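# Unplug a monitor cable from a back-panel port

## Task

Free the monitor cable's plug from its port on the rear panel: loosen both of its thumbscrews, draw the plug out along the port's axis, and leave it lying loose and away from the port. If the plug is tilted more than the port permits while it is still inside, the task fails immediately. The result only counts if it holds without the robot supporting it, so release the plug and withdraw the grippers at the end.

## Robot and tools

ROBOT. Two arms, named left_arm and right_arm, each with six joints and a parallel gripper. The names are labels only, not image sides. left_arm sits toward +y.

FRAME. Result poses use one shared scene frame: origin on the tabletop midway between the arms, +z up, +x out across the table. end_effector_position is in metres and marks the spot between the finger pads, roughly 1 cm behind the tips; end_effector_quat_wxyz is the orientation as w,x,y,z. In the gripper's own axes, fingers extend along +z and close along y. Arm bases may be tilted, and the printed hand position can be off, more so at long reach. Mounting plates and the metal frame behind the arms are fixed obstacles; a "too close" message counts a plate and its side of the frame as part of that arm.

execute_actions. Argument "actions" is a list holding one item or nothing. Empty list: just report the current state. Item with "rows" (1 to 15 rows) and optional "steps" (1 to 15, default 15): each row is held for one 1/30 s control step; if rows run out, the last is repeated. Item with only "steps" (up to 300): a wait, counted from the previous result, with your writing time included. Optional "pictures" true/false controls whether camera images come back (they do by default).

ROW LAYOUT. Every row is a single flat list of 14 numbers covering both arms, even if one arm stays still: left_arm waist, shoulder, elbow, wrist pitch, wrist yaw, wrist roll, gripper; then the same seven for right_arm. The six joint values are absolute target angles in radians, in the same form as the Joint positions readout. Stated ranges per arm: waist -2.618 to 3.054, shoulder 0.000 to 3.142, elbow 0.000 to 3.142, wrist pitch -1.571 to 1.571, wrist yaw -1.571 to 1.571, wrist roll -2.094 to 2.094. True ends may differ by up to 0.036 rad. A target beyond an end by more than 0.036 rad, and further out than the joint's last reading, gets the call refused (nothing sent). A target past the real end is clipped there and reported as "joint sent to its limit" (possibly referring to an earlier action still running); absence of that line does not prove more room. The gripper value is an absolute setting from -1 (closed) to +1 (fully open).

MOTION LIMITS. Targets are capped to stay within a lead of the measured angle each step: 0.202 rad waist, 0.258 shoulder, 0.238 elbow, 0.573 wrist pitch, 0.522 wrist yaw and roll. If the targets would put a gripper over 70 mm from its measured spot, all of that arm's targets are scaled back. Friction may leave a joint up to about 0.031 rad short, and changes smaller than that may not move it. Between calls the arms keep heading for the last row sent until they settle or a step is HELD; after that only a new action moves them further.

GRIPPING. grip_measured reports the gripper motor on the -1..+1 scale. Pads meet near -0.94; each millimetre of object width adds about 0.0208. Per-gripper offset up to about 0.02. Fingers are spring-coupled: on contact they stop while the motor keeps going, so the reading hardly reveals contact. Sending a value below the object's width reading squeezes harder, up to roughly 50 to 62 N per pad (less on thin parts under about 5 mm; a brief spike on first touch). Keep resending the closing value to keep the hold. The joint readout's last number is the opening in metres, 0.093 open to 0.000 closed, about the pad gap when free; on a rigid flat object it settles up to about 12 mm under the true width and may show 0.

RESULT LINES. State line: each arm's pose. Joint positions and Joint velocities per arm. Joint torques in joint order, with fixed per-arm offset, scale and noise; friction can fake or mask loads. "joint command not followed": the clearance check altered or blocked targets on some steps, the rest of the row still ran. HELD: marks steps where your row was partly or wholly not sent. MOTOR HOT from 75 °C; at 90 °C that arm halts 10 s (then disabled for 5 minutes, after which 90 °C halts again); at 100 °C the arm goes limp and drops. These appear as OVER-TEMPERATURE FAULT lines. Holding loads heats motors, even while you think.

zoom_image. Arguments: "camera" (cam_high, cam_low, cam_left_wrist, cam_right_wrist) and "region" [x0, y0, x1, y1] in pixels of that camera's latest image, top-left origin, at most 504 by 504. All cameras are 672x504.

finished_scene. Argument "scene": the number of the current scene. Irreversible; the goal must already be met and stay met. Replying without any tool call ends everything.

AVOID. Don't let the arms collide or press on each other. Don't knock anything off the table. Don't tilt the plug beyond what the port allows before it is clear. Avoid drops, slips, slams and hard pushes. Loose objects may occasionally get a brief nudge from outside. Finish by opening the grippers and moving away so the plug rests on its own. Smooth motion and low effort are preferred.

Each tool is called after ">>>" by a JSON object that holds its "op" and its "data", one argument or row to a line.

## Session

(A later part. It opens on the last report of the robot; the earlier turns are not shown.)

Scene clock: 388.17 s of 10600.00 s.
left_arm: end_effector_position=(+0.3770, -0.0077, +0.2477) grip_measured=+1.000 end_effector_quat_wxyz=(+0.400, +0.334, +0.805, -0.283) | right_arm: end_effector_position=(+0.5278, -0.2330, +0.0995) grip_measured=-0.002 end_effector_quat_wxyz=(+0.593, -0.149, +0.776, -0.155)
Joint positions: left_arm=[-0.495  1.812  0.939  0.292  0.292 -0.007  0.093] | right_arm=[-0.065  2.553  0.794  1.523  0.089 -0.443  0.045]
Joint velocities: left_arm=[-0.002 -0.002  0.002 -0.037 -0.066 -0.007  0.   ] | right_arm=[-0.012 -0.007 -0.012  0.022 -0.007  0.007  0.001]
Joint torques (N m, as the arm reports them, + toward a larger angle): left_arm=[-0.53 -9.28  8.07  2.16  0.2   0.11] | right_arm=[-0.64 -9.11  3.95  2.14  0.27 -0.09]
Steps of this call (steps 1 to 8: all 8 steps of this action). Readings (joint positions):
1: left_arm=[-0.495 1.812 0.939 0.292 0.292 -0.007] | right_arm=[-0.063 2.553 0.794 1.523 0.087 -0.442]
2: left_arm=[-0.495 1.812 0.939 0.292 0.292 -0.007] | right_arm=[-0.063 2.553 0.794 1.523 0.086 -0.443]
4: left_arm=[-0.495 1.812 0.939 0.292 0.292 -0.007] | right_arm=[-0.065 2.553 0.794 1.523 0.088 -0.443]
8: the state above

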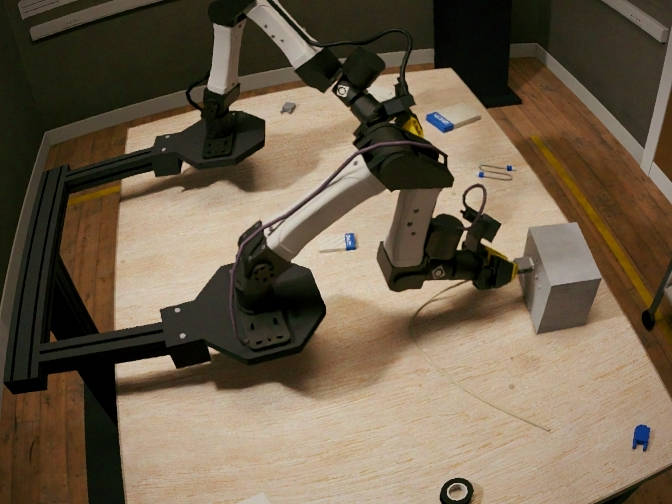

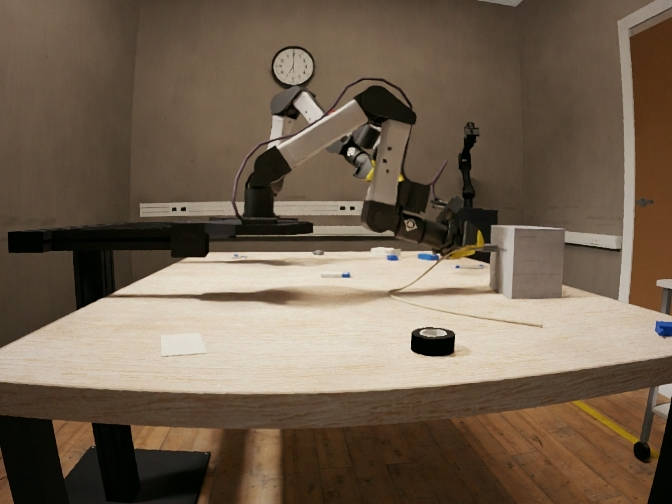

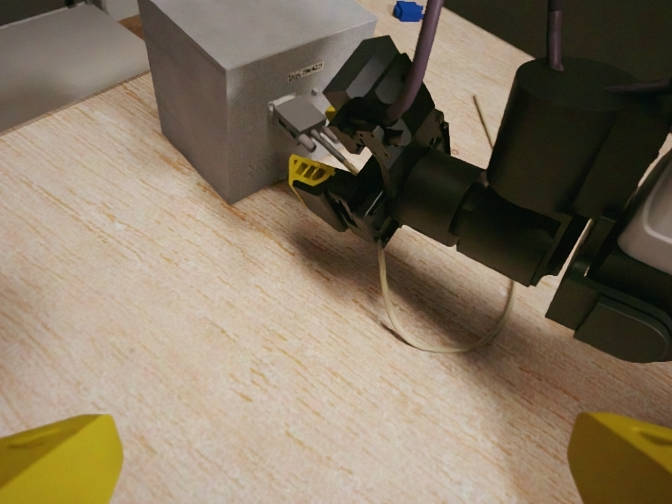

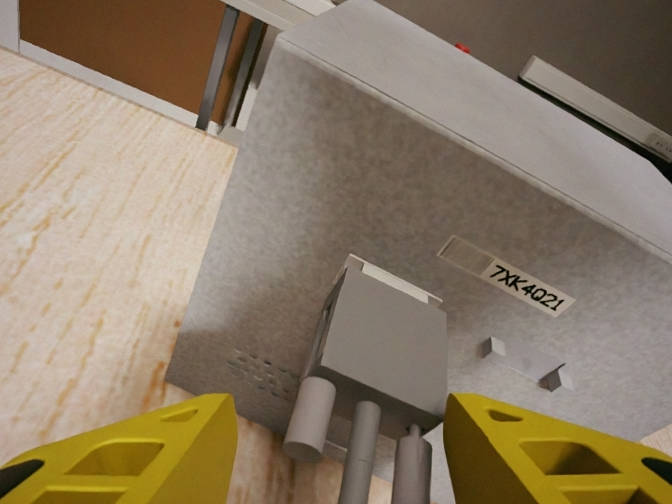

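>>> {"op": "execute_actions", "data": {
  "actions": [
    {"rows":[[-0.5,1.8,0.95,0.3,0.3,0,1,-0.078,2.555,0.8,1.53,0.105,0,0.2],[-0.5,1.8,0.95,0.3,0.3,0,1,-0.078,2.555,0.8,1.53,0.105,0,0.2],[-0.5,1.8,0.95,0.3,0.3,0,1,-0.078,2.555,0.8,1.53,0.105,0,0.2],[-0.5,1.8,0.95,0.3,0.3,0,1,-0.078,2.555,0.8,1.53,0.105,0,0.2],[-0.5,1.8,0.95,0.3,0.3,0,1,-0.078,2.4,0.73,1.53,0.105,0,0.2]]}
  ],
  "pictures": false
}}

>>> {"op": "execute_actions", "data": {
  "actions": [
    {"rows":[[-0.5,1.8,0.95,0.3,0.3,0,1,0.22,2.45,0.8,1.555,0.63,-1.5,-0.5]]}
  ],
  "pictures": false
}}

>>> {"op": "execute_actions", "data": {
  "actions": [
    {"rows":[[-0.5,1.8,0.95,0.3,0.3,0,1,0.22,2.625,0.925,1.555,0.64,-1.5,-0.5]]}
  ],
  "pictures": false
}}

>>> {"op": "execute_actions", "data": {
  "actions": [
    {"rows":[[-0.5,1.8,0.95,0.3,0.3,0,1,0.14,2.625,0.925,1.555,0.64,-1.5,-0.5]]}
  ],
  "pictures": false
}}

>>> {"op": "execute_actions", "data": {
  "actions": [
    {"rows":[[-0.5,1.8,0.95,0.3,0.3,0,1,0.14,2.625,0.925,1.555,0.63,-0.6,-0.65]]}
  ],
  "pictures": false
}}

>>> {"op": "execute_actions", "data": {
  "actions": [
    {"rows":[[-0.5,1.8,0.95,0.3,0.3,0,1,0.14,2.625,0.925,1.555,0.63,-0.62,-1],[-0.5,1.8,0.95,0.3,0.3,0,1,0.14,2.625,0.925,1.555,0.63,-1.85,-1]]}
  ],
  "pictures": false
}}

>>> {"op": "execute_actions", "data": {
  "actions": [
    {"rows":[[-0.5,1.8,0.95,0.3,0.3,0,1,0.14,2.625,0.925,1.555,0.63,-1.85,-0.65],[-0.5,1.8,0.95,0.3,0.3,0,1,0.14,2.625,0.925,1.555,0.63,-0.5,-0.65]]}
  ],
  "pictures": false
}}

>>> {"op": "execute_actions", "data": {
  "actions": [
    {"rows":[[-0.5,1.8,0.95,0.3,0.3,0,1,0.14,2.625,0.925,1.555,0.63,-0.62,-1],[-0.5,1.8,0.95,0.3,0.3,0,1,0.14,2.625,0.925,1.555,0.63,-1.85,-1]]}
  ],
  "pictures": false
}}

>>> {"op": "execute_actions", "data": {
  "actions": [
    {"rows":[[-0.5,1.8,0.95,0.3,0.3,0,1,0.14,2.625,0.925,1.555,0.63,-1.85,-0.65],[-0.5,1.8,0.95,0.3,0.3,0,1,0.14,2.625,0.925,1.555,0.63,-0.5,-0.65]]}
  ],
  "pictures": false
}}

>>> {"op": "execute_actions", "data": {
  "actions": [
    {"rows":[[-0.5,1.8,0.95,0.3,0.3,0,1,0.14,2.625,0.925,1.555,0.63,-0.62,-1],[-0.5,1.8,0.95,0.3,0.3,0,1,0.14,2.625,0.925,1.555,0.63,-1.85,-1]]}
  ],
  "pictures": false
}}

>>> {"op": "execute_actions", "data": {
  "actions": [
    {"rows":[[-0.5,1.8,0.95,0.3,0.3,0,1,0.14,2.625,0.925,1.555,0.63,-1.85,-0.65],[-0.5,1.8,0.95,0.3,0.3,0,1,0.14,2.625,0.925,1.555,0.63,-0.5,-0.65]]}
  ],
  "pictures": false
}}

>>> {"op": "execute_actions", "data": {
  "actions": [
    {"rows":[[-0.5,1.8,0.95,0.3,0.3,0,1,0.14,2.625,0.925,1.555,0.63,-0.62,-1],[-0.5,1.8,0.95,0.3,0.3,0,1,0.14,2.625,0.925,1.555,0.63,-1.85,-1]]}
  ],
  "pictures": false
}}

>>> {"op": "execute_actions", "data": {
  "actions": [
    {"rows":[[-0.5,1.8,0.95,0.3,0.3,0,1,0.14,2.625,0.925,1.555,0.63,-1.85,-0.65],[-0.5,1.8,0.95,0.3,0.3,0,1,0.14,2.625,0.925,1.555,0.63,-0.5,-0.65]]}
  ],
  "pictures": false
}}

>>> {"op": "execute_actions", "data": {
  "actions": [
    {"rows":[[-0.5,1.8,0.95,0.3,0.3,0,1,0.14,2.625,0.925,1.555,0.63,-0.62,-1],[-0.5,1.8,0.95,0.3,0.3,0,1,0.14,2.625,0.925,1.555,0.63,-1.85,-1]]}
  ],
  "pictures": false
}}

>>> {"op": "execute_actions", "data": {
  "actions": [
    {"rows":[[-0.5,1.8,0.95,0.3,0.3,0,1,0.14,2.625,0.925,1.555,0.63,-1.85,-0.65],[-0.5,1.8,0.95,0.3,0.3,0,1,0.14,2.625,0.925,1.555,0.63,-0.5,-0.65]]}
  ],
  "pictures": false
}}

>>> {"op": "execute_actions", "data": {
  "actions": [
    {"rows":[[-0.5,1.8,0.95,0.3,0.3,0,1,0.14,2.625,0.925,1.555,0.63,-0.62,-1],[-0.5,1.8,0.95,0.3,0.3,0,1,0.14,2.625,0.925,1.555,0.63,-1.85,-1]]}
  ],
  "pictures": false
}}

>>> {"op": "execute_actions", "data": {
  "actions": [
    {"rows":[[-0.5,1.8,0.95,0.3,0.3,0,1,0.14,2.625,0.925,1.555,0.63,-1.85,-0.65],[-0.5,1.8,0.95,0.3,0.3,0,1,0.14,2.625,0.925,1.555,0.63,-0.5,-0.65]]}
  ],
  "pictures": false
}}

>>> {"op": "execute_actions", "data": {
  "actions": [
    {"rows":[[-0.5,1.8,0.95,0.3,0.3,0,1,0.14,2.625,0.925,1.555,0.63,-0.62,-1],[-0.5,1.8,0.95,0.3,0.3,0,1,0.14,2.625,0.925,1.555,0.63,-1.85,-1]]}
  ],
  "pictures": false
}}

>>> {"op": "execute_actions", "data": {
  "actions": [
    {"rows":[[-0.5,1.8,0.95,0.3,0.3,0,1,0.14,2.625,0.925,1.555,0.63,-1.85,-0.65],[-0.5,1.8,0.95,0.3,0.3,0,1,0.14,2.625,0.925,1.555,0.63,-0.5,-0.65]]}
  ],
  "pictures": false
}}

>>> {"op": "execute_actions", "data": {
  "actions": [
    {"rows":[[-0.5,1.8,0.95,0.3,0.3,0,1,0.14,2.625,0.925,1.555,0.63,-0.62,-1],[-0.5,1.8,0.95,0.3,0.3,0,1,0.14,2.625,0.925,1.555,0.63,-1.85,-1]]}
  ],
  "pictures": false
}}

>>> {"op": "execute_actions", "data": {
  "actions": [
    {"rows":[[-0.5,1.8,0.95,0.3,0.3,0,1,0.14,2.625,0.925,1.555,0.63,-1.85,-0.5],[-0.5,1.8,0.95,0.3,0.3,0,1,0.14,2.625,0.925,1.555,0.63,-1.27,-0.5]]}
  ]
}}

>>> {"op": "zoom_image", "data": {
  "camera": "cam_right_wrist",
  "region": [250,260,450,500]
}}

Scene clock: 412.90 s of 10600.00 s.
left_arm: end_effector_position=(+0.3770, -0.0077, +0.2477) grip_measured=+1.000 end_effector_quat_wxyz=(+0.400, +0.334, +0.805, -0.283) | right_arm: end_effector_position=(+0.5340, -0.2390, +0.1614) grip_measured=+0.199 end_effector_quat_wxyz=(+0.655, +0.025, +0.754, -0.032)
Joint positions: left_arm=[-0.495  1.812  0.939  0.292  0.292 -0.007  0.093] | right_arm=[-0.072  2.396  0.741  1.532  0.097 -0.022  0.055]
Joint velocities: left_arm=[-0.012 -0.012 -0.007 -0.037 -0.037 -0.051  0.   ] | right_arm=[ 0.002 -0.002 -0.002  0.007 -0.022  0.081  0.001]
Joint torques (N m, as the arm reports them, + toward a larger angle): left_arm=[-0.47 -9.25  8.    2.17  0.19  0.11] | right_arm=[-0.71 -8.77  3.21  2.21  0.24 -0.02]
Steps of this call (steps 1 to 15: the robot went on to your last target; steps 16 to 90: nothing new was sent; then 21.23 s passed at rest; steps 91 to 105: all 15 steps of this action). Readings (joint positions):
91: left_arm=[-0.495 1.812 0.939 0.292 0.292 -0.007] | right_arm=[-0.065 2.553 0.794 1.523 0.090 -0.372]
92: left_arm=[-0.495 1.812 0.939 0.292 0.292 -0.007] | right_arm=[-0.066 2.553 0.794 1.523 0.090 -0.299]
94: left_arm=[-0.495 1.812 0.939 0.292 0.292 -0.007] | right_arm=[-0.069 2.553 0.794 1.523 0.093 -0.193]
98: left_arm=[-0.495 1.812 0.939 0.292 0.292 -0.007] | right_arm=[-0.072 2.442 0.741 1.503 0.097 -0.082]
105: the state above

Scene clock: 413.40 s of 10600.00 s.
left_arm: end_effector_position=(+0.3770, -0.0077, +0.2477) grip_measured=+1.000 end_effector_quat_wxyz=(+0.400, +0.334, +0.805, -0.283) | right_arm: end_effector_position=(+0.5210, -0.1775, +0.1612) grip_measured=-0.499 end_effector_quat_wxyz=(+0.445, -0.385, +0.638, -0.497)
Joint positions: left_arm=[-0.495  1.812  0.939  0.292  0.292 -0.007  0.093] | right_arm=[ 0.221  2.439  0.789  1.542  0.602 -1.337  0.021]
Joint velocities: left_arm=[-0.007 -0.007 -0.007  0.007 -0.037  0.022  0.   ] | right_arm=[-0.007 -0.022  0.002  0.022  0.11  -1.106 -0.   ]
Joint torques (N m, as the arm reports them, + toward a larger angle): left_arm=[-0.47 -9.38  8.09  2.18  0.19  0.11] | right_arm=[ 0.12 -8.72  5.11  2.2   0.16 -0.03]
Steps of this call (steps 1 to 15: all 15 steps of this action). Readings (joint positions):
1: left_arm=[-0.495 1.812 0.939 0.292 0.292 -0.007] | right_arm=[-0.047 2.403 0.749 1.537 0.190 -0.105]
2: left_arm=[-0.495 1.812 0.939 0.292 0.292 -0.007] | right_arm=[-0.003 2.414 0.764 1.541 0.289 -0.204]
4: left_arm=[-0.495 1.812 0.939 0.292 0.292 -0.007] | right_arm=[0.120 2.432 0.785 1.541 0.416 -0.404]
8: left_arm=[-0.495 1.812 0.939 0.292 0.292 -0.007] | right_arm=[0.256 2.439 0.789 1.541 0.517 -0.808]
15: the state above

Scene clock: 413.90 s of 10600.00 s.
left_arm: end_effector_position=(+0.3770, -0.0077, +0.2477) grip_measured=+1.000 end_effector_quat_wxyz=(+0.400, +0.334, +0.805, -0.283) | right_arm: end_effector_position=(+0.5273, -0.1782, +0.1015) grip_measured=-0.499 end_effector_quat_wxyz=(+0.372, -0.448, +0.618, -0.528)
Joint positions: left_arm=[-0.495  1.812  0.939  0.292  0.292 -0.007  0.093] | right_arm=[ 0.221  2.635  0.913  1.541  0.631 -1.491  0.021]
Joint velocities: left_arm=[-0.007  0.007 -0.007  0.007 -0.007  0.007  0.   ] | right_arm=[-0.002  0.002 -0.012 -0.081 -0.051 -0.007 -0.   ]
Joint torques (N m, as the arm reports them, + toward a larger angle): left_arm=[-0.4  -9.34  8.09  2.17  0.19  0.13] | right_arm=[ -0.15 -10.59   4.97   2.23   0.29   0.01]
Steps of this call (steps 1 to 15: all 15 steps of this action). Readings (joint positions):
1: left_arm=[-0.495 1.812 0.939 0.292 0.292 -0.007] | right_arm=[0.221 2.464 0.811 1.557 0.613 -1.369]
2: left_arm=[-0.495 1.812 0.939 0.292 0.292 -0.007] | right_arm=[0.221 2.508 0.860 1.569 0.617 -1.393]
4: left_arm=[-0.495 1.812 0.939 0.292 0.292 -0.007] | right_arm=[0.221 2.582 0.910 1.564 0.618 -1.430]
8: left_arm=[-0.495 1.812 0.939 0.292 0.292 -0.007] | right_arm=[0.221 2.635 0.913 1.537 0.626 -1.470]
15: the state above

Scene clock: 414.40 s of 10600.00 s.
left_arm: end_effector_position=(+0.3770, -0.0077, +0.2477) grip_measured=+1.000 end_effector_quat_wxyz=(+0.400, +0.334, +0.805, -0.283) | right_arm: end_effector_position=(+0.5295, -0.2204, +0.1010) grip_measured=-0.499 end_effector_quat_wxyz=(+0.346, -0.422, +0.636, -0.545)
Joint positions: left_arm=[-0.495  1.812  0.939  0.292  0.292 -0.007  0.093] | right_arm=[ 0.136  2.635  0.913  1.543  0.636 -1.495  0.021]
Joint velocities: left_arm=[-0.022 -0.007  0.007 -0.11   0.066  0.007  0.   ] | right_arm=[-0.002  0.007 -0.002  0.051 -0.022 -0.007 -0.   ]
Joint torques (N m, as the arm reports them, + toward a larger angle): left_arm=[-0.5  -9.29  8.15  2.14  0.21  0.1 ] | right_arm=[  0.57 -10.56   4.99   2.16   0.23  -0.09]
Steps of this call (steps 1 to 15: all 15 steps of this action). Readings (joint positions):
1: left_arm=[-0.495 1.812 0.939 0.292 0.292 -0.007] | right_arm=[0.213 2.635 0.913 1.541 0.628 -1.492]
2: left_arm=[-0.495 1.812 0.939 0.292 0.292 -0.007] | right_arm=[0.200 2.635 0.913 1.542 0.628 -1.492]
4: left_arm=[-0.495 1.812 0.939 0.292 0.292 -0.007] | right_arm=[0.162 2.635 0.913 1.542 0.630 -1.494]
8: left_arm=[-0.495 1.812 0.939 0.292 0.292 -0.007] | right_arm=[0.133 2.635 0.913 1.542 0.636 -1.494]
15: the state above

Scene clock: 414.90 s of 10600.00 s.
left_arm: end_effector_position=(+0.3770, -0.0077, +0.2477) grip_measured=+1.000 end_effector_quat_wxyz=(+0.400, +0.334, +0.805, -0.283) | right_arm: end_effector_position=(+0.5295, -0.2203, +0.1011) grip_measured=-0.649 end_effector_quat_wxyz=(+0.539, -0.124, +0.753, -0.355)
Joint positions: left_arm=[-0.495  1.812  0.939  0.292  0.292 -0.007  0.093] | right_arm=[ 0.136  2.635  0.913  1.543  0.636 -0.651  0.014]
Joint velocities: left_arm=[ 0.002 -0.002  0.002  0.007  0.007  0.007  0.   ] | right_arm=[ 0.007  0.007  0.002 -0.007 -0.022  0.198  0.   ]
Joint torques (N m, as the arm reports them, + toward a larger angle): left_arm=[-0.49 -9.34  8.16  2.19  0.17  0.1 ] | right_arm=[  0.23 -10.49   4.79   2.17   0.19   0.1 ]
Steps of this call (steps 1 to 15: all 15 steps of this action). Readings (joint positions):
1: left_arm=[-0.495 1.812 0.939 0.292 0.292 -0.007] | right_arm=[0.136 2.635 0.913 1.542 0.636 -1.411]
2: left_arm=[-0.495 1.812 0.939 0.292 0.292 -0.007] | right_arm=[0.136 2.635 0.913 1.542 0.636 -1.311]
4: left_arm=[-0.495 1.812 0.939 0.292 0.292 -0.007] | right_arm=[0.136 2.635 0.913 1.542 0.636 -1.111]
8: left_arm=[-0.495 1.812 0.939 0.292 0.292 -0.007] | right_arm=[0.136 2.635 0.913 1.543 0.636 -0.815]
15: the state above

Scene clock: 415.40 s of 10600.00 s.
left_arm: end_effector_position=(+0.3770, -0.0077, +0.2477) grip_measured=+1.000 end_effector_quat_wxyz=(+0.400, +0.334, +0.805, -0.283) | right_arm: end_effector_position=(+0.5296, -0.2201, +0.1016) grip_measured=-0.979 end_effector_quat_wxyz=(+0.283, -0.491, +0.584, -0.582)
Joint positions: left_arm=[-0.495  1.812  0.939  0.292  0.292 -0.007  0.093] | right_arm=[ 0.137  2.635  0.913  1.546  0.637 -1.724  0.   ]
Joint velocities: left_arm=[ 0.007 -0.022 -0.007  0.037 -0.081 -0.022  0.   ] | right_arm=[ 0.017  0.002  0.007 -0.037 -0.037 -0.74   0.   ]
Joint torques (N m, as the arm reports them, + toward a larger angle): left_arm=[-0.47 -9.22  8.1   2.14  0.16  0.11] | right_arm=[  0.19 -10.54   4.77   2.2    0.06  -0.24]
Steps of this call (steps 1 to 15: all 15 steps of this action). Readings (joint positions):
1: left_arm=[-0.495 1.812 0.939 0.292 0.292 -0.007] | right_arm=[0.136 2.635 0.913 1.543 0.636 -0.646]
2: left_arm=[-0.495 1.812 0.939 0.292 0.292 -0.007] | right_arm=[0.136 2.635 0.913 1.544 0.635 -0.729]
4: left_arm=[-0.495 1.812 0.939 0.292 0.292 -0.007] | right_arm=[0.136 2.635 0.913 1.544 0.635 -0.930]
8: left_arm=[-0.495 1.812 0.939 0.292 0.292 -0.007] | right_arm=[0.136 2.635 0.913 1.550 0.637 -1.328]
15: the state above

Scene clock: 415.90 s of 10600.00 s.
left_arm: end_effector_position=(+0.3770, -0.0077, +0.2477) grip_measured=+1.000 end_effector_quat_wxyz=(+0.400, +0.334, +0.805, -0.283) | right_arm: end_effector_position=(+0.5297, -0.2196, +0.1012) grip_measured=-0.652 end_effector_quat_wxyz=(+0.544, -0.116, +0.754, -0.348)
Joint positions: left_arm=[-0.495  1.812  0.939  0.292  0.292 -0.007  0.093] | right_arm=[ 0.137  2.635  0.913  1.544  0.634 -0.628  0.014]
Joint velocities: left_arm=[ 0.002  0.002 -0.002 -0.066 -0.081  0.037  0.   ] | right_arm=[-0.007 -0.007  0.007  0.066  0.022  0.799 -0.001]
Joint torques (N m, as the arm reports them, + toward a larger angle): left_arm=[-0.51 -9.28  8.14  2.14  0.2   0.12] | right_arm=[  0.25 -10.66   4.86   2.17   0.09   0.09]
Steps of this call (steps 1 to 15: all 15 steps of this action). Readings (joint positions):
1: left_arm=[-0.495 1.812 0.939 0.292 0.292 -0.007] | right_arm=[0.137 2.635 0.913 1.543 0.636 -1.745]
2: left_arm=[-0.495 1.812 0.939 0.292 0.292 -0.007] | right_arm=[0.137 2.635 0.913 1.537 0.634 -1.665]
4: left_arm=[-0.495 1.812 0.939 0.292 0.292 -0.007] | right_arm=[0.137 2.635 0.913 1.539 0.634 -1.465]
8: left_arm=[-0.495 1.812 0.939 0.292 0.292 -0.007] | right_arm=[0.137 2.635 0.913 1.542 0.634 -1.066]
15: the state above

Scene clock: 416.40 s of 10600.00 s.
left_arm: end_effector_position=(+0.3770, -0.0077, +0.2477) grip_measured=+1.000 end_effector_quat_wxyz=(+0.400, +0.334, +0.805, -0.283) | right_arm: end_effector_position=(+0.5296, -0.2197, +0.1016) grip_measured=-0.979 end_effector_quat_wxyz=(+0.285, -0.490, +0.585, -0.581)
Joint positions: left_arm=[-0.495  1.812  0.939  0.292  0.292 -0.007  0.093] | right_arm=[ 0.137  2.635  0.913  1.546  0.636 -1.719  0.   ]
Joint velocities: left_arm=[-0.002  0.012 -0.007  0.022 -0.051  0.022  0.   ] | right_arm=[-0.002 -0.017 -0.007 -0.066  0.037 -0.696  0.   ]
Joint torques (N m, as the arm reports them, + toward a larger angle): left_arm=[-0.45 -9.35  8.11  2.18  0.18  0.13] | right_arm=[  0.11 -10.72   4.84   2.16   0.07  -0.28]
Steps of this call (steps 1 to 15: all 15 steps of this action). Readings (joint positions):
1: left_arm=[-0.495 1.812 0.939 0.292 0.292 -0.007] | right_arm=[0.137 2.635 0.913 1.545 0.634 -0.622]
2: left_arm=[-0.495 1.812 0.939 0.292 0.292 -0.007] | right_arm=[0.137 2.635 0.913 1.547 0.634 -0.707]
4: left_arm=[-0.495 1.812 0.939 0.292 0.292 -0.007] | right_arm=[0.137 2.635 0.913 1.547 0.635 -0.908]
8: left_arm=[-0.495 1.812 0.939 0.292 0.292 -0.007] | right_arm=[0.137 2.635 0.913 1.551 0.636 -1.307]
15: the state above

Scene clock: 416.90 s of 10600.00 s.
left_arm: end_effector_position=(+0.3770, -0.0077, +0.2477) grip_measured=+1.000 end_effector_quat_wxyz=(+0.400, +0.334, +0.805, -0.283) | right_arm: end_effector_position=(+0.5297, -0.2193, +0.1010) grip_measured=-0.652 end_effector_quat_wxyz=(+0.544, -0.116, +0.755, -0.347)
Joint positions: left_arm=[-0.495  1.812  0.939  0.292  0.292 -0.007  0.093] | right_arm=[ 0.137  2.635  0.913  1.543  0.633 -0.626  0.014]
Joint velocities: left_arm=[-0.007 -0.002  0.012  0.007 -0.007 -0.066  0.   ] | right_arm=[-0.017  0.012  0.002  0.066  0.066  0.725  0.   ]
Joint torques (N m, as the arm reports them, + toward a larger angle): left_arm=[-0.46 -9.36  8.13  2.17  0.2   0.09] | right_arm=[  0.15 -10.68   4.77   2.17   0.19   0.1 ]
Steps of this call (steps 1 to 15: all 15 steps of this action). Readings (joint positions):
1: left_arm=[-0.495 1.812 0.939 0.292 0.292 -0.007] | right_arm=[0.137 2.635 0.913 1.544 0.635 -1.741]
2: left_arm=[-0.495 1.812 0.939 0.292 0.292 -0.007] | right_arm=[0.137 2.635 0.913 1.537 0.633 -1.661]
4: left_arm=[-0.495 1.812 0.939 0.292 0.292 -0.007] | right_arm=[0.137 2.635 0.913 1.539 0.633 -1.460]
8: left_arm=[-0.495 1.812 0.939 0.292 0.292 -0.007] | right_arm=[0.137 2.635 0.913 1.542 0.633 -1.061]
15: the state above

Scene clock: 417.40 s of 10600.00 s.
left_arm: end_effector_position=(+0.3770, -0.0077, +0.2477) grip_measured=+1.000 end_effector_quat_wxyz=(+0.400, +0.334, +0.805, -0.283) | right_arm: end_effector_position=(+0.5296, -0.2198, +0.1017) grip_measured=-0.979 end_effector_quat_wxyz=(+0.284, -0.490, +0.585, -0.581)
Joint positions: left_arm=[-0.495  1.812  0.939  0.292  0.292 -0.007  0.093] | right_arm=[ 0.137  2.635  0.913  1.546  0.637 -1.719  0.   ]
Joint velocities: left_arm=[-0.017 -0.012  0.002  0.081  0.007 -0.037  0.   ] | right_arm=[-0.007  0.012  0.012 -0.022  0.022 -0.711  0.   ]
Joint torques (N m, as the arm reports them, + toward a larger angle): left_arm=[-0.46 -9.2   8.14  2.18  0.18  0.12] | right_arm=[  0.26 -10.45   4.5    2.15   0.05  -0.3 ]
Steps of this call (steps 1 to 15: all 15 steps of this action). Readings (joint positions):
1: left_arm=[-0.495 1.812 0.939 0.292 0.292 -0.007] | right_arm=[0.137 2.635 0.913 1.544 0.634 -0.621]
2: left_arm=[-0.495 1.812 0.939 0.292 0.292 -0.007] | right_arm=[0.137 2.635 0.913 1.546 0.634 -0.705]
4: left_arm=[-0.495 1.812 0.939 0.292 0.292 -0.007] | right_arm=[0.137 2.635 0.913 1.547 0.635 -0.907]
8: left_arm=[-0.495 1.812 0.939 0.292 0.292 -0.007] | right_arm=[0.137 2.635 0.913 1.551 0.636 -1.306]
15: the state above

Scene clock: 417.90 s of 10600.00 s.
left_arm: end_effector_position=(+0.3770, -0.0077, +0.2477) grip_measured=+1.000 end_effector_quat_wxyz=(+0.400, +0.334, +0.805, -0.283) | right_arm: end_effector_position=(+0.5297, -0.2194, +0.1011) grip_measured=-0.652 end_effector_quat_wxyz=(+0.544, -0.116, +0.755, -0.348)
Joint positions: left_arm=[-0.495  1.812  0.939  0.292  0.292 -0.007  0.093] | right_arm=[ 0.137  2.635  0.913  1.543  0.634 -0.626  0.014]
Joint velocities: left_arm=[-0.012 -0.017  0.012 -0.037  0.022  0.007  0.   ] | right_arm=[-0.002 -0.022  0.002 -0.051  0.037  0.842  0.   ]
Joint torques (N m, as the arm reports them, + toward a larger angle): left_arm=[-0.51 -9.3   8.06  2.16  0.18  0.12] | right_arm=[  0.16 -10.44   4.61   2.14   0.16   0.11]
Steps of this call (steps 1 to 15: all 15 steps of this action). Readings (joint positions):
1: left_arm=[-0.495 1.812 0.939 0.292 0.292 -0.007] | right_arm=[0.137 2.635 0.913 1.544 0.635 -1.742]
2: left_arm=[-0.495 1.812 0.939 0.292 0.292 -0.007] | right_arm=[0.137 2.635 0.913 1.538 0.634 -1.661]
4: left_arm=[-0.495 1.812 0.939 0.292 0.292 -0.007] | right_arm=[0.137 2.635 0.913 1.540 0.634 -1.461]
8: left_arm=[-0.495 1.812 0.939 0.292 0.292 -0.007] | right_arm=[0.137 2.635 0.913 1.542 0.634 -1.062]
15: the state above

Scene clock: 418.40 s of 10600.00 s.
left_arm: end_effector_position=(+0.3770, -0.0077, +0.2477) grip_measured=+1.000 end_effector_quat_wxyz=(+0.400, +0.334, +0.805, -0.283) | right_arm: end_effector_position=(+0.5295, -0.2202, +0.1019) grip_measured=-0.979 end_effector_quat_wxyz=(+0.284, -0.489, +0.585, -0.582)
Joint positions: left_arm=[-0.495  1.812  0.939  0.292  0.292 -0.007  0.093] | right_arm=[ 0.137  2.635  0.913  1.547  0.639 -1.72   0.   ]
Joint velocities: left_arm=[ 0.002 -0.007  0.002  0.007  0.037 -0.022  0.   ] | right_arm=[ 0.002 -0.012  0.007 -0.037 -0.037 -0.755  0.   ]
Joint torques (N m, as the arm reports them, + toward a larger angle): left_arm=[-0.41 -9.33  8.21  2.17  0.16  0.12] | right_arm=[  0.23 -10.6    4.73   2.13   0.07  -0.26]
Steps of this call (steps 1 to 15: all 15 steps of this action). Readings (joint positions):
1: left_arm=[-0.495 1.812 0.939 0.292 0.292 -0.007] | right_arm=[0.137 2.635 0.913 1.544 0.634 -0.621]
2: left_arm=[-0.495 1.812 0.939 0.292 0.292 -0.007] | right_arm=[0.137 2.635 0.913 1.546 0.635 -0.705]
4: left_arm=[-0.495 1.812 0.939 0.292 0.292 -0.007] | right_arm=[0.137 2.635 0.913 1.547 0.636 -0.907]
8: left_arm=[-0.495 1.812 0.939 0.292 0.292 -0.007] | right_arm=[0.137 2.635 0.913 1.552 0.638 -1.306]
15: the state above

Scene clock: 418.90 s of 10600.00 s.
left_arm: end_effector_position=(+0.3770, -0.0077, +0.2477) grip_measured=+1.000 end_effector_quat_wxyz=(+0.400, +0.334, +0.805, -0.283) | right_arm: end_effector_position=(+0.5296, -0.2197, +0.1012) grip_measured=-0.652 end_effector_quat_wxyz=(+0.544, -0.115, +0.754, -0.348)
Joint positions: left_arm=[-0.495  1.812  0.939  0.292  0.292 -0.007  0.093] | right_arm=[ 0.137  2.635  0.913  1.544  0.636 -0.626  0.014]
Joint velocities: left_arm=[-0.012  0.002  0.002 -0.007 -0.066  0.022  0.   ] | right_arm=[-0.012  0.007  0.002 -0.051 -0.022  0.799 -0.001]
Joint torques (N m, as the arm reports them, + toward a larger angle): left_arm=[-0.5  -9.3   8.12  2.18  0.18  0.11] | right_arm=[  0.09 -10.73   4.94   2.13   0.07   0.01]
Steps of this call (steps 1 to 15: all 15 steps of this action). Readings (joint positions):
1: left_arm=[-0.495 1.812 0.939 0.292 0.292 -0.007] | right_arm=[0.137 2.635 0.913 1.545 0.638 -1.743]
2: left_arm=[-0.495 1.812 0.939 0.292 0.292 -0.007] | right_arm=[0.137 2.635 0.913 1.540 0.636 -1.663]
4: left_arm=[-0.495 1.812 0.939 0.292 0.292 -0.007] | right_arm=[0.137 2.635 0.913 1.542 0.636 -1.462]
8: left_arm=[-0.495 1.812 0.939 0.292 0.292 -0.007] | right_arm=[0.137 2.635 0.913 1.543 0.636 -1.063]
15: the state above

Scene clock: 419.40 s of 10600.00 s.
left_arm: end_effector_position=(+0.3770, -0.0077, +0.2477) grip_measured=+1.000 end_effector_quat_wxyz=(+0.400, +0.334, +0.805, -0.283) | right_arm: end_effector_position=(+0.5294, -0.2203, +0.1020) grip_measured=-0.979 end_effector_quat_wxyz=(+0.283, -0.489, +0.585, -0.582)
Joint positions: left_arm=[-0.495  1.812  0.939  0.292  0.292 -0.007  0.093] | right_arm=[ 0.137  2.635  0.913  1.547  0.64  -1.721  0.   ]
Joint velocities: left_arm=[-0.007  0.002 -0.007 -0.007 -0.037 -0.007  0.   ] | right_arm=[-0.002  0.012  0.002  0.037 -0.007 -0.828  0.   ]
Joint torques (N m, as the arm reports them, + toward a larger angle): left_arm=[-0.42 -9.21  8.23  2.16  0.2   0.13] | right_arm=[  0.55 -10.77   4.89   2.09   0.05  -0.23]
Steps of this call (steps 1 to 15: all 15 steps of this action). Readings (joint positions):
1: left_arm=[-0.495 1.812 0.939 0.292 0.292 -0.007] | right_arm=[0.137 2.635 0.913 1.545 0.636 -0.622]
2: left_arm=[-0.495 1.812 0.939 0.292 0.292 -0.007] | right_arm=[0.137 2.635 0.913 1.546 0.636 -0.706]
4: left_arm=[-0.495 1.812 0.939 0.292 0.292 -0.007] | right_arm=[0.137 2.635 0.913 1.547 0.636 -0.907]
8: left_arm=[-0.495 1.812 0.939 0.292 0.292 -0.007] | right_arm=[0.137 2.635 0.913 1.553 0.640 -1.307]
15: the state above

Scene clock: 419.90 s of 10600.00 s.
left_arm: end_effector_position=(+0.3770, -0.0077, +0.2477) grip_measured=+1.000 end_effector_quat_wxyz=(+0.400, +0.334, +0.805, -0.283) | right_arm: end_effector_position=(+0.5295, -0.2198, +0.1012) grip_measured=-0.652 end_effector_quat_wxyz=(+0.544, -0.115, +0.754, -0.349)
Joint positions: left_arm=[-0.495  1.812  0.939  0.292  0.292 -0.007  0.093] | right_arm=[ 0.137  2.635  0.913  1.544  0.636 -0.626  0.014]
Joint velocities: left_arm=[ 0.002  0.007  0.017 -0.066  0.022 -0.007  0.   ] | right_arm=[-0.007  0.002 -0.012  0.022 -0.037  0.696 -0.001]
Joint torques (N m, as the arm reports them, + toward a larger angle): left_arm=[-0.46 -9.36  8.1   2.15  0.18  0.14] | right_arm=[  0.09 -10.76   4.75   2.13   0.04   0.05]
Steps of this call (steps 1 to 15: all 15 steps of this action). Readings (joint positions):
1: left_arm=[-0.495 1.812 0.939 0.292 0.292 -0.007] | right_arm=[0.137 2.635 0.913 1.546 0.639 -1.743]
2: left_arm=[-0.495 1.812 0.939 0.292 0.292 -0.007] | right_arm=[0.137 2.635 0.913 1.541 0.637 -1.663]
4: left_arm=[-0.495 1.812 0.939 0.292 0.292 -0.007] | right_arm=[0.137 2.635 0.913 1.542 0.636 -1.463]
8: left_arm=[-0.495 1.812 0.939 0.292 0.292 -0.007] | right_arm=[0.137 2.635 0.913 1.543 0.636 -1.064]
15: the state above

Scene clock: 420.40 s of 10600.00 s.
left_arm: end_effector_position=(+0.3770, -0.0077, +0.2477) grip_measured=+1.000 end_effector_quat_wxyz=(+0.400, +0.334, +0.805, -0.283) | right_arm: end_effector_position=(+0.5294, -0.2204, +0.1021) grip_measured=-0.979 end_effector_quat_wxyz=(+0.283, -0.489, +0.585, -0.582)
Joint positions: left_arm=[-0.495  1.812  0.939  0.292  0.292 -0.007  0.093] | right_arm=[ 0.137  2.635  0.913  1.548  0.64  -1.721  0.   ]
Joint velocities: left_arm=[ 0.002  0.007  0.002 -0.095 -0.022  0.007  0.   ] | right_arm=[-0.017 -0.002  0.002  0.007  0.037 -0.696  0.   ]
Joint torques (N m, as the arm reports them, + toward a larger angle): left_arm=[-0.34 -9.31  8.18  2.17  0.19  0.12] | right_arm=[  0.27 -10.59   4.81   2.21   0.03  -0.2 ]
Steps of this call (steps 1 to 15: all 15 steps of this action). Readings (joint positions):
1: left_arm=[-0.495 1.812 0.939 0.292 0.292 -0.007] | right_arm=[0.137 2.635 0.913 1.545 0.637 -0.622]
2: left_arm=[-0.495 1.812 0.939 0.292 0.292 -0.007] | right_arm=[0.137 2.635 0.913 1.546 0.637 -0.706]
4: left_arm=[-0.495 1.812 0.939 0.292 0.292 -0.007] | right_arm=[0.137 2.635 0.913 1.547 0.637 -0.907]
8: left_arm=[-0.495 1.812 0.939 0.292 0.292 -0.007] | right_arm=[0.137 2.635 0.913 1.553 0.640 -1.307]
15: the state above

Scene clock: 420.90 s of 10600.00 s.
left_arm: end_effector_position=(+0.3770, -0.0077, +0.2477) grip_measured=+1.000 end_effector_quat_wxyz=(+0.400, +0.334, +0.805, -0.283) | right_arm: end_effector_position=(+0.5295, -0.2200, +0.1013) grip_measured=-0.652 end_effector_quat_wxyz=(+0.544, -0.115, +0.754, -0.349)
Joint positions: left_arm=[-0.495  1.812  0.939  0.292  0.292 -0.007  0.093] | right_arm=[ 0.137  2.635  0.913  1.544  0.637 -0.627  0.014]
Joint velocities: left_arm=[ 0.012 -0.002  0.002 -0.022 -0.037  0.007  0.   ] | right_arm=[-0.017 -0.012  0.012 -0.066  0.022  0.813  0.   ]
Joint torques (N m, as the arm reports them, + toward a larger angle): left_arm=[-0.41 -9.37  8.02  2.17  0.18  0.11] | right_arm=[  0.25 -10.47   4.48   2.16   0.06   0.14]
Steps of this call (steps 1 to 15: all 15 steps of this action). Readings (joint positions):
1: left_arm=[-0.495 1.812 0.939 0.292 0.292 -0.007] | right_arm=[0.137 2.635 0.913 1.546 0.639 -1.744]
2: left_arm=[-0.495 1.812 0.939 0.292 0.292 -0.007] | right_arm=[0.137 2.635 0.913 1.541 0.639 -1.664]
4: left_arm=[-0.495 1.812 0.939 0.292 0.292 -0.007] | right_arm=[0.137 2.635 0.913 1.542 0.638 -1.463]
8: left_arm=[-0.495 1.812 0.939 0.292 0.292 -0.007] | right_arm=[0.137 2.635 0.913 1.543 0.637 -1.064]
15: the state above

Scene clock: 421.40 s of 10600.00 s.
left_arm: end_effector_position=(+0.3770, -0.0077, +0.2477) grip_measured=+1.000 end_effector_quat_wxyz=(+0.400, +0.334, +0.805, -0.283) | right_arm: end_effector_position=(+0.5295, -0.2203, +0.1021) grip_measured=-0.978 end_effector_quat_wxyz=(+0.284, -0.489, +0.585, -0.582)
Joint positions: left_arm=[-0.495  1.812  0.939  0.292  0.292 -0.007  0.093] | right_arm=[ 0.137  2.635  0.913  1.548  0.64  -1.721  0.   ]
Joint velocities: left_arm=[ 0.002 -0.007 -0.017  0.007  0.037  0.037  0.   ] | right_arm=[-0.007 -0.007 -0.012 -0.022 -0.051 -0.769  0.   ]
Joint torques (N m, as the arm reports them, + toward a larger angle): left_arm=[-0.48 -9.28  8.18  2.15  0.19  0.1 ] | right_arm=[  0.12 -10.69   5.01   2.07   0.09  -0.25]
Steps of this call (steps 1 to 15: all 15 steps of this action). Readings (joint positions):
1: left_arm=[-0.495 1.812 0.939 0.292 0.292 -0.007] | right_arm=[0.137 2.635 0.913 1.545 0.637 -0.622]
2: left_arm=[-0.495 1.812 0.939 0.292 0.292 -0.007] | right_arm=[0.137 2.635 0.913 1.545 0.637 -0.706]
4: left_arm=[-0.495 1.812 0.939 0.292 0.292 -0.007] | right_arm=[0.137 2.635 0.913 1.546 0.637 -0.908]
8: left_arm=[-0.495 1.812 0.939 0.292 0.292 -0.007] | right_arm=[0.137 2.635 0.913 1.553 0.640 -1.308]
15: the state above

Scene clock: 421.90 s of 10600.00 s.
left_arm: end_effector_position=(+0.3770, -0.0077, +0.2477) grip_measured=+1.000 end_effector_quat_wxyz=(+0.400, +0.334, +0.805, -0.283) | right_arm: end_effector_position=(+0.5295, -0.2199, +0.1014) grip_measured=-0.652 end_effector_quat_wxyz=(+0.544, -0.115, +0.754, -0.349)
Joint positions: left_arm=[-0.495  1.812  0.939  0.292  0.292 -0.007  0.093] | right_arm=[ 0.137  2.635  0.913  1.545  0.637 -0.627  0.014]
Joint velocities: left_arm=[ 0.007 -0.012 -0.002  0.022  0.007 -0.037  0.   ] | right_arm=[ 0.017  0.022 -0.002 -0.139  0.007  0.799 -0.   ]
Joint torques (N m, as the arm reports them, + toward a larger angle): left_arm=[-0.47 -9.27  8.13  2.16  0.2   0.1 ] | right_arm=[  0.21 -10.44   4.9    2.15   0.11   0.12]
Steps of this call (steps 1 to 15: all 15 steps of this action). Readings (joint positions):
1: left_arm=[-0.495 1.812 0.939 0.292 0.292 -0.007] | right_arm=[0.137 2.635 0.913 1.547 0.639 -1.743]
2: left_arm=[-0.495 1.812 0.939 0.292 0.292 -0.007] | right_arm=[0.137 2.635 0.913 1.542 0.638 -1.663]
4: left_arm=[-0.495 1.812 0.939 0.292 0.292 -0.007] | right_arm=[0.137 2.635 0.913 1.543 0.637 -1.463]
8: left_arm=[-0.495 1.812 0.939 0.292 0.292 -0.007] | right_arm=[0.137 2.635 0.913 1.544 0.637 -1.064]
15: the state above

Scene clock: 422.40 s of 10600.00 s.
left_arm: end_effector_position=(+0.3770, -0.0077, +0.2477) grip_measured=+1.000 end_effector_quat_wxyz=(+0.400, +0.334, +0.805, -0.283) | right_arm: end_effector_position=(+0.5295, -0.2202, +0.1022) grip_measured=-0.978 end_effector_quat_wxyz=(+0.284, -0.489, +0.585, -0.582)
Joint positions: left_arm=[-0.495  1.812  0.939  0.292  0.292 -0.007  0.093] | right_arm=[ 0.137  2.635  0.913  1.548  0.639 -1.721  0.   ]
Joint velocities: left_arm=[-0.007 -0.007  0.007  0.022 -0.037 -0.007  0.   ] | right_arm=[-0.022  0.012 -0.027 -0.051  0.007 -0.74   0.   ]
Joint torques (N m, as the arm reports them, + toward a larger angle): left_arm=[-0.47 -9.3   8.05  2.18  0.19  0.11] | right_arm=[  0.29 -10.51   4.76   2.13   0.02  -0.17]
Steps of this call (steps 1 to 15: all 15 steps of this action). Readings (joint positions):
1: left_arm=[-0.495 1.812 0.939 0.292 0.292 -0.007] | right_arm=[0.137 2.635 0.913 1.545 0.637 -0.622]
2: left_arm=[-0.495 1.812 0.939 0.292 0.292 -0.007] | right_arm=[0.137 2.635 0.913 1.546 0.636 -0.706]
4: left_arm=[-0.495 1.812 0.939 0.292 0.292 -0.007] | right_arm=[0.137 2.635 0.913 1.546 0.637 -0.908]
8: left_arm=[-0.495 1.812 0.939 0.292 0.292 -0.007] | right_arm=[0.137 2.635 0.913 1.554 0.639 -1.308]
15: the state above

Scene clock: 422.90 s of 10600.00 s.
left_arm: end_effector_position=(+0.3770, -0.0077, +0.2477) grip_measured=+1.000 end_effector_quat_wxyz=(+0.400, +0.334, +0.805, -0.283) | right_arm: end_effector_position=(+0.5295, -0.2199, +0.1015) grip_measured=-0.502 end_effector_quat_wxyz=(+0.399, -0.357, +0.674, -0.509)
Joint positions: left_arm=[-0.495  1.812  0.939  0.292  0.292 -0.007  0.093] | right_arm=[ 0.137  2.635  0.913  1.545  0.637 -1.3    0.021]
Joint velocities: left_arm=[-0.002  0.007 -0.007  0.051 -0.081 -0.022  0.   ] | right_arm=[-0.002 -0.002  0.007  0.007 -0.066  0.125  0.001]
Joint torques (N m, as the arm reports them, + toward a larger angle): left_arm=[-0.46 -9.34  8.12  2.16  0.17  0.1 ] | right_arm=[  0.07 -10.68   4.82   2.13   0.08   0.06]
Steps of this call (steps 1 to 15: all 15 steps of this action). Readings (joint positions):
1: left_arm=[-0.495 1.812 0.939 0.292 0.292 -0.007] | right_arm=[0.137 2.635 0.913 1.547 0.638 -1.743]
2: left_arm=[-0.495 1.812 0.939 0.292 0.292 -0.007] | right_arm=[0.137 2.635 0.913 1.543 0.637 -1.671]
4: left_arm=[-0.495 1.812 0.939 0.292 0.292 -0.007] | right_arm=[0.137 2.635 0.913 1.545 0.637 -1.529]
8: left_arm=[-0.495 1.812 0.939 0.292 0.292 -0.007] | right_arm=[0.137 2.635 0.913 1.545 0.637 -1.380]
15: the state above

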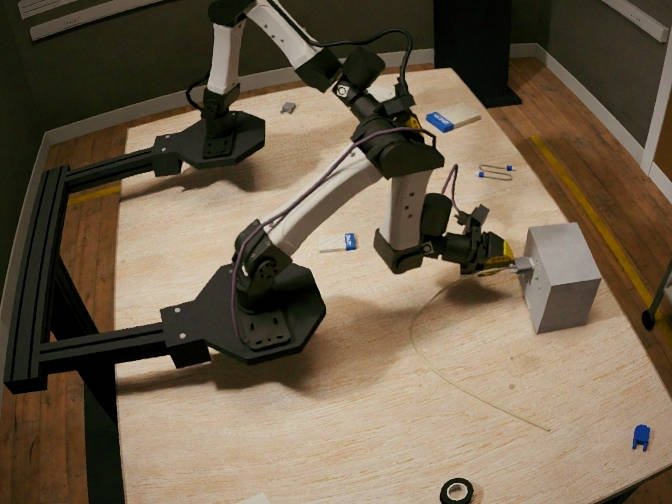

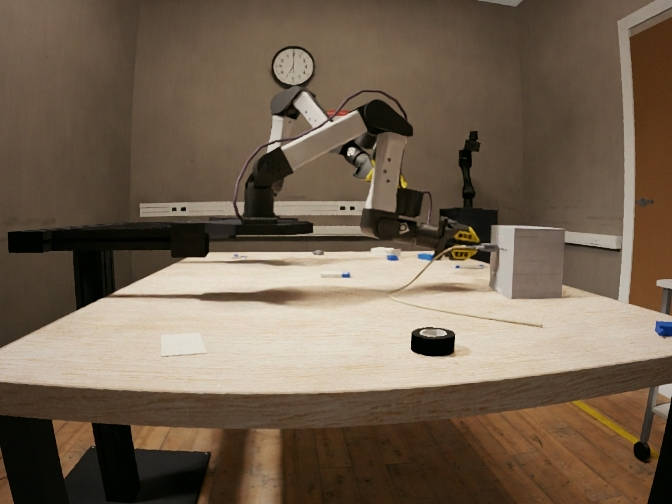

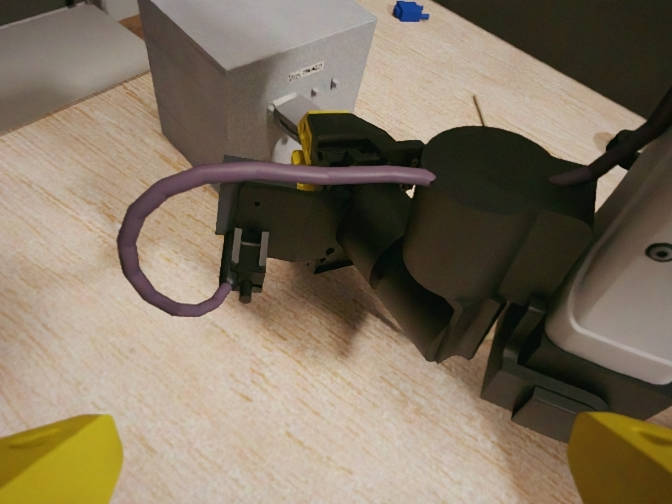

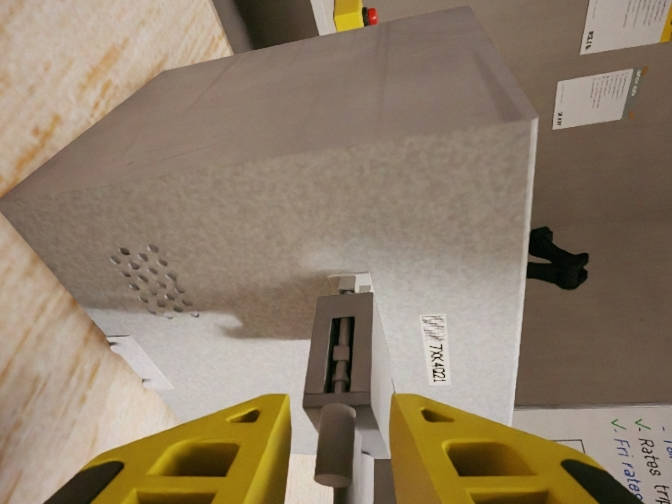

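Region (250, 260, 450, 500) of cam_right_wrist's 672x504 image, scaled by 2.100, with more detail than that image has.

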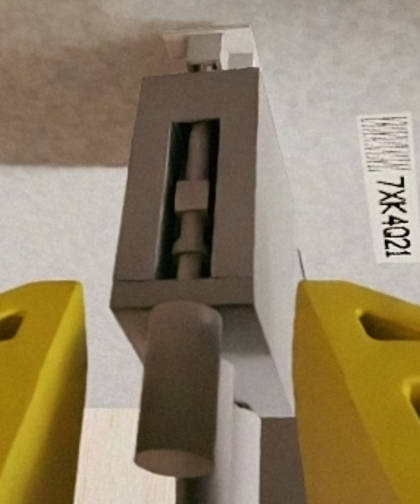

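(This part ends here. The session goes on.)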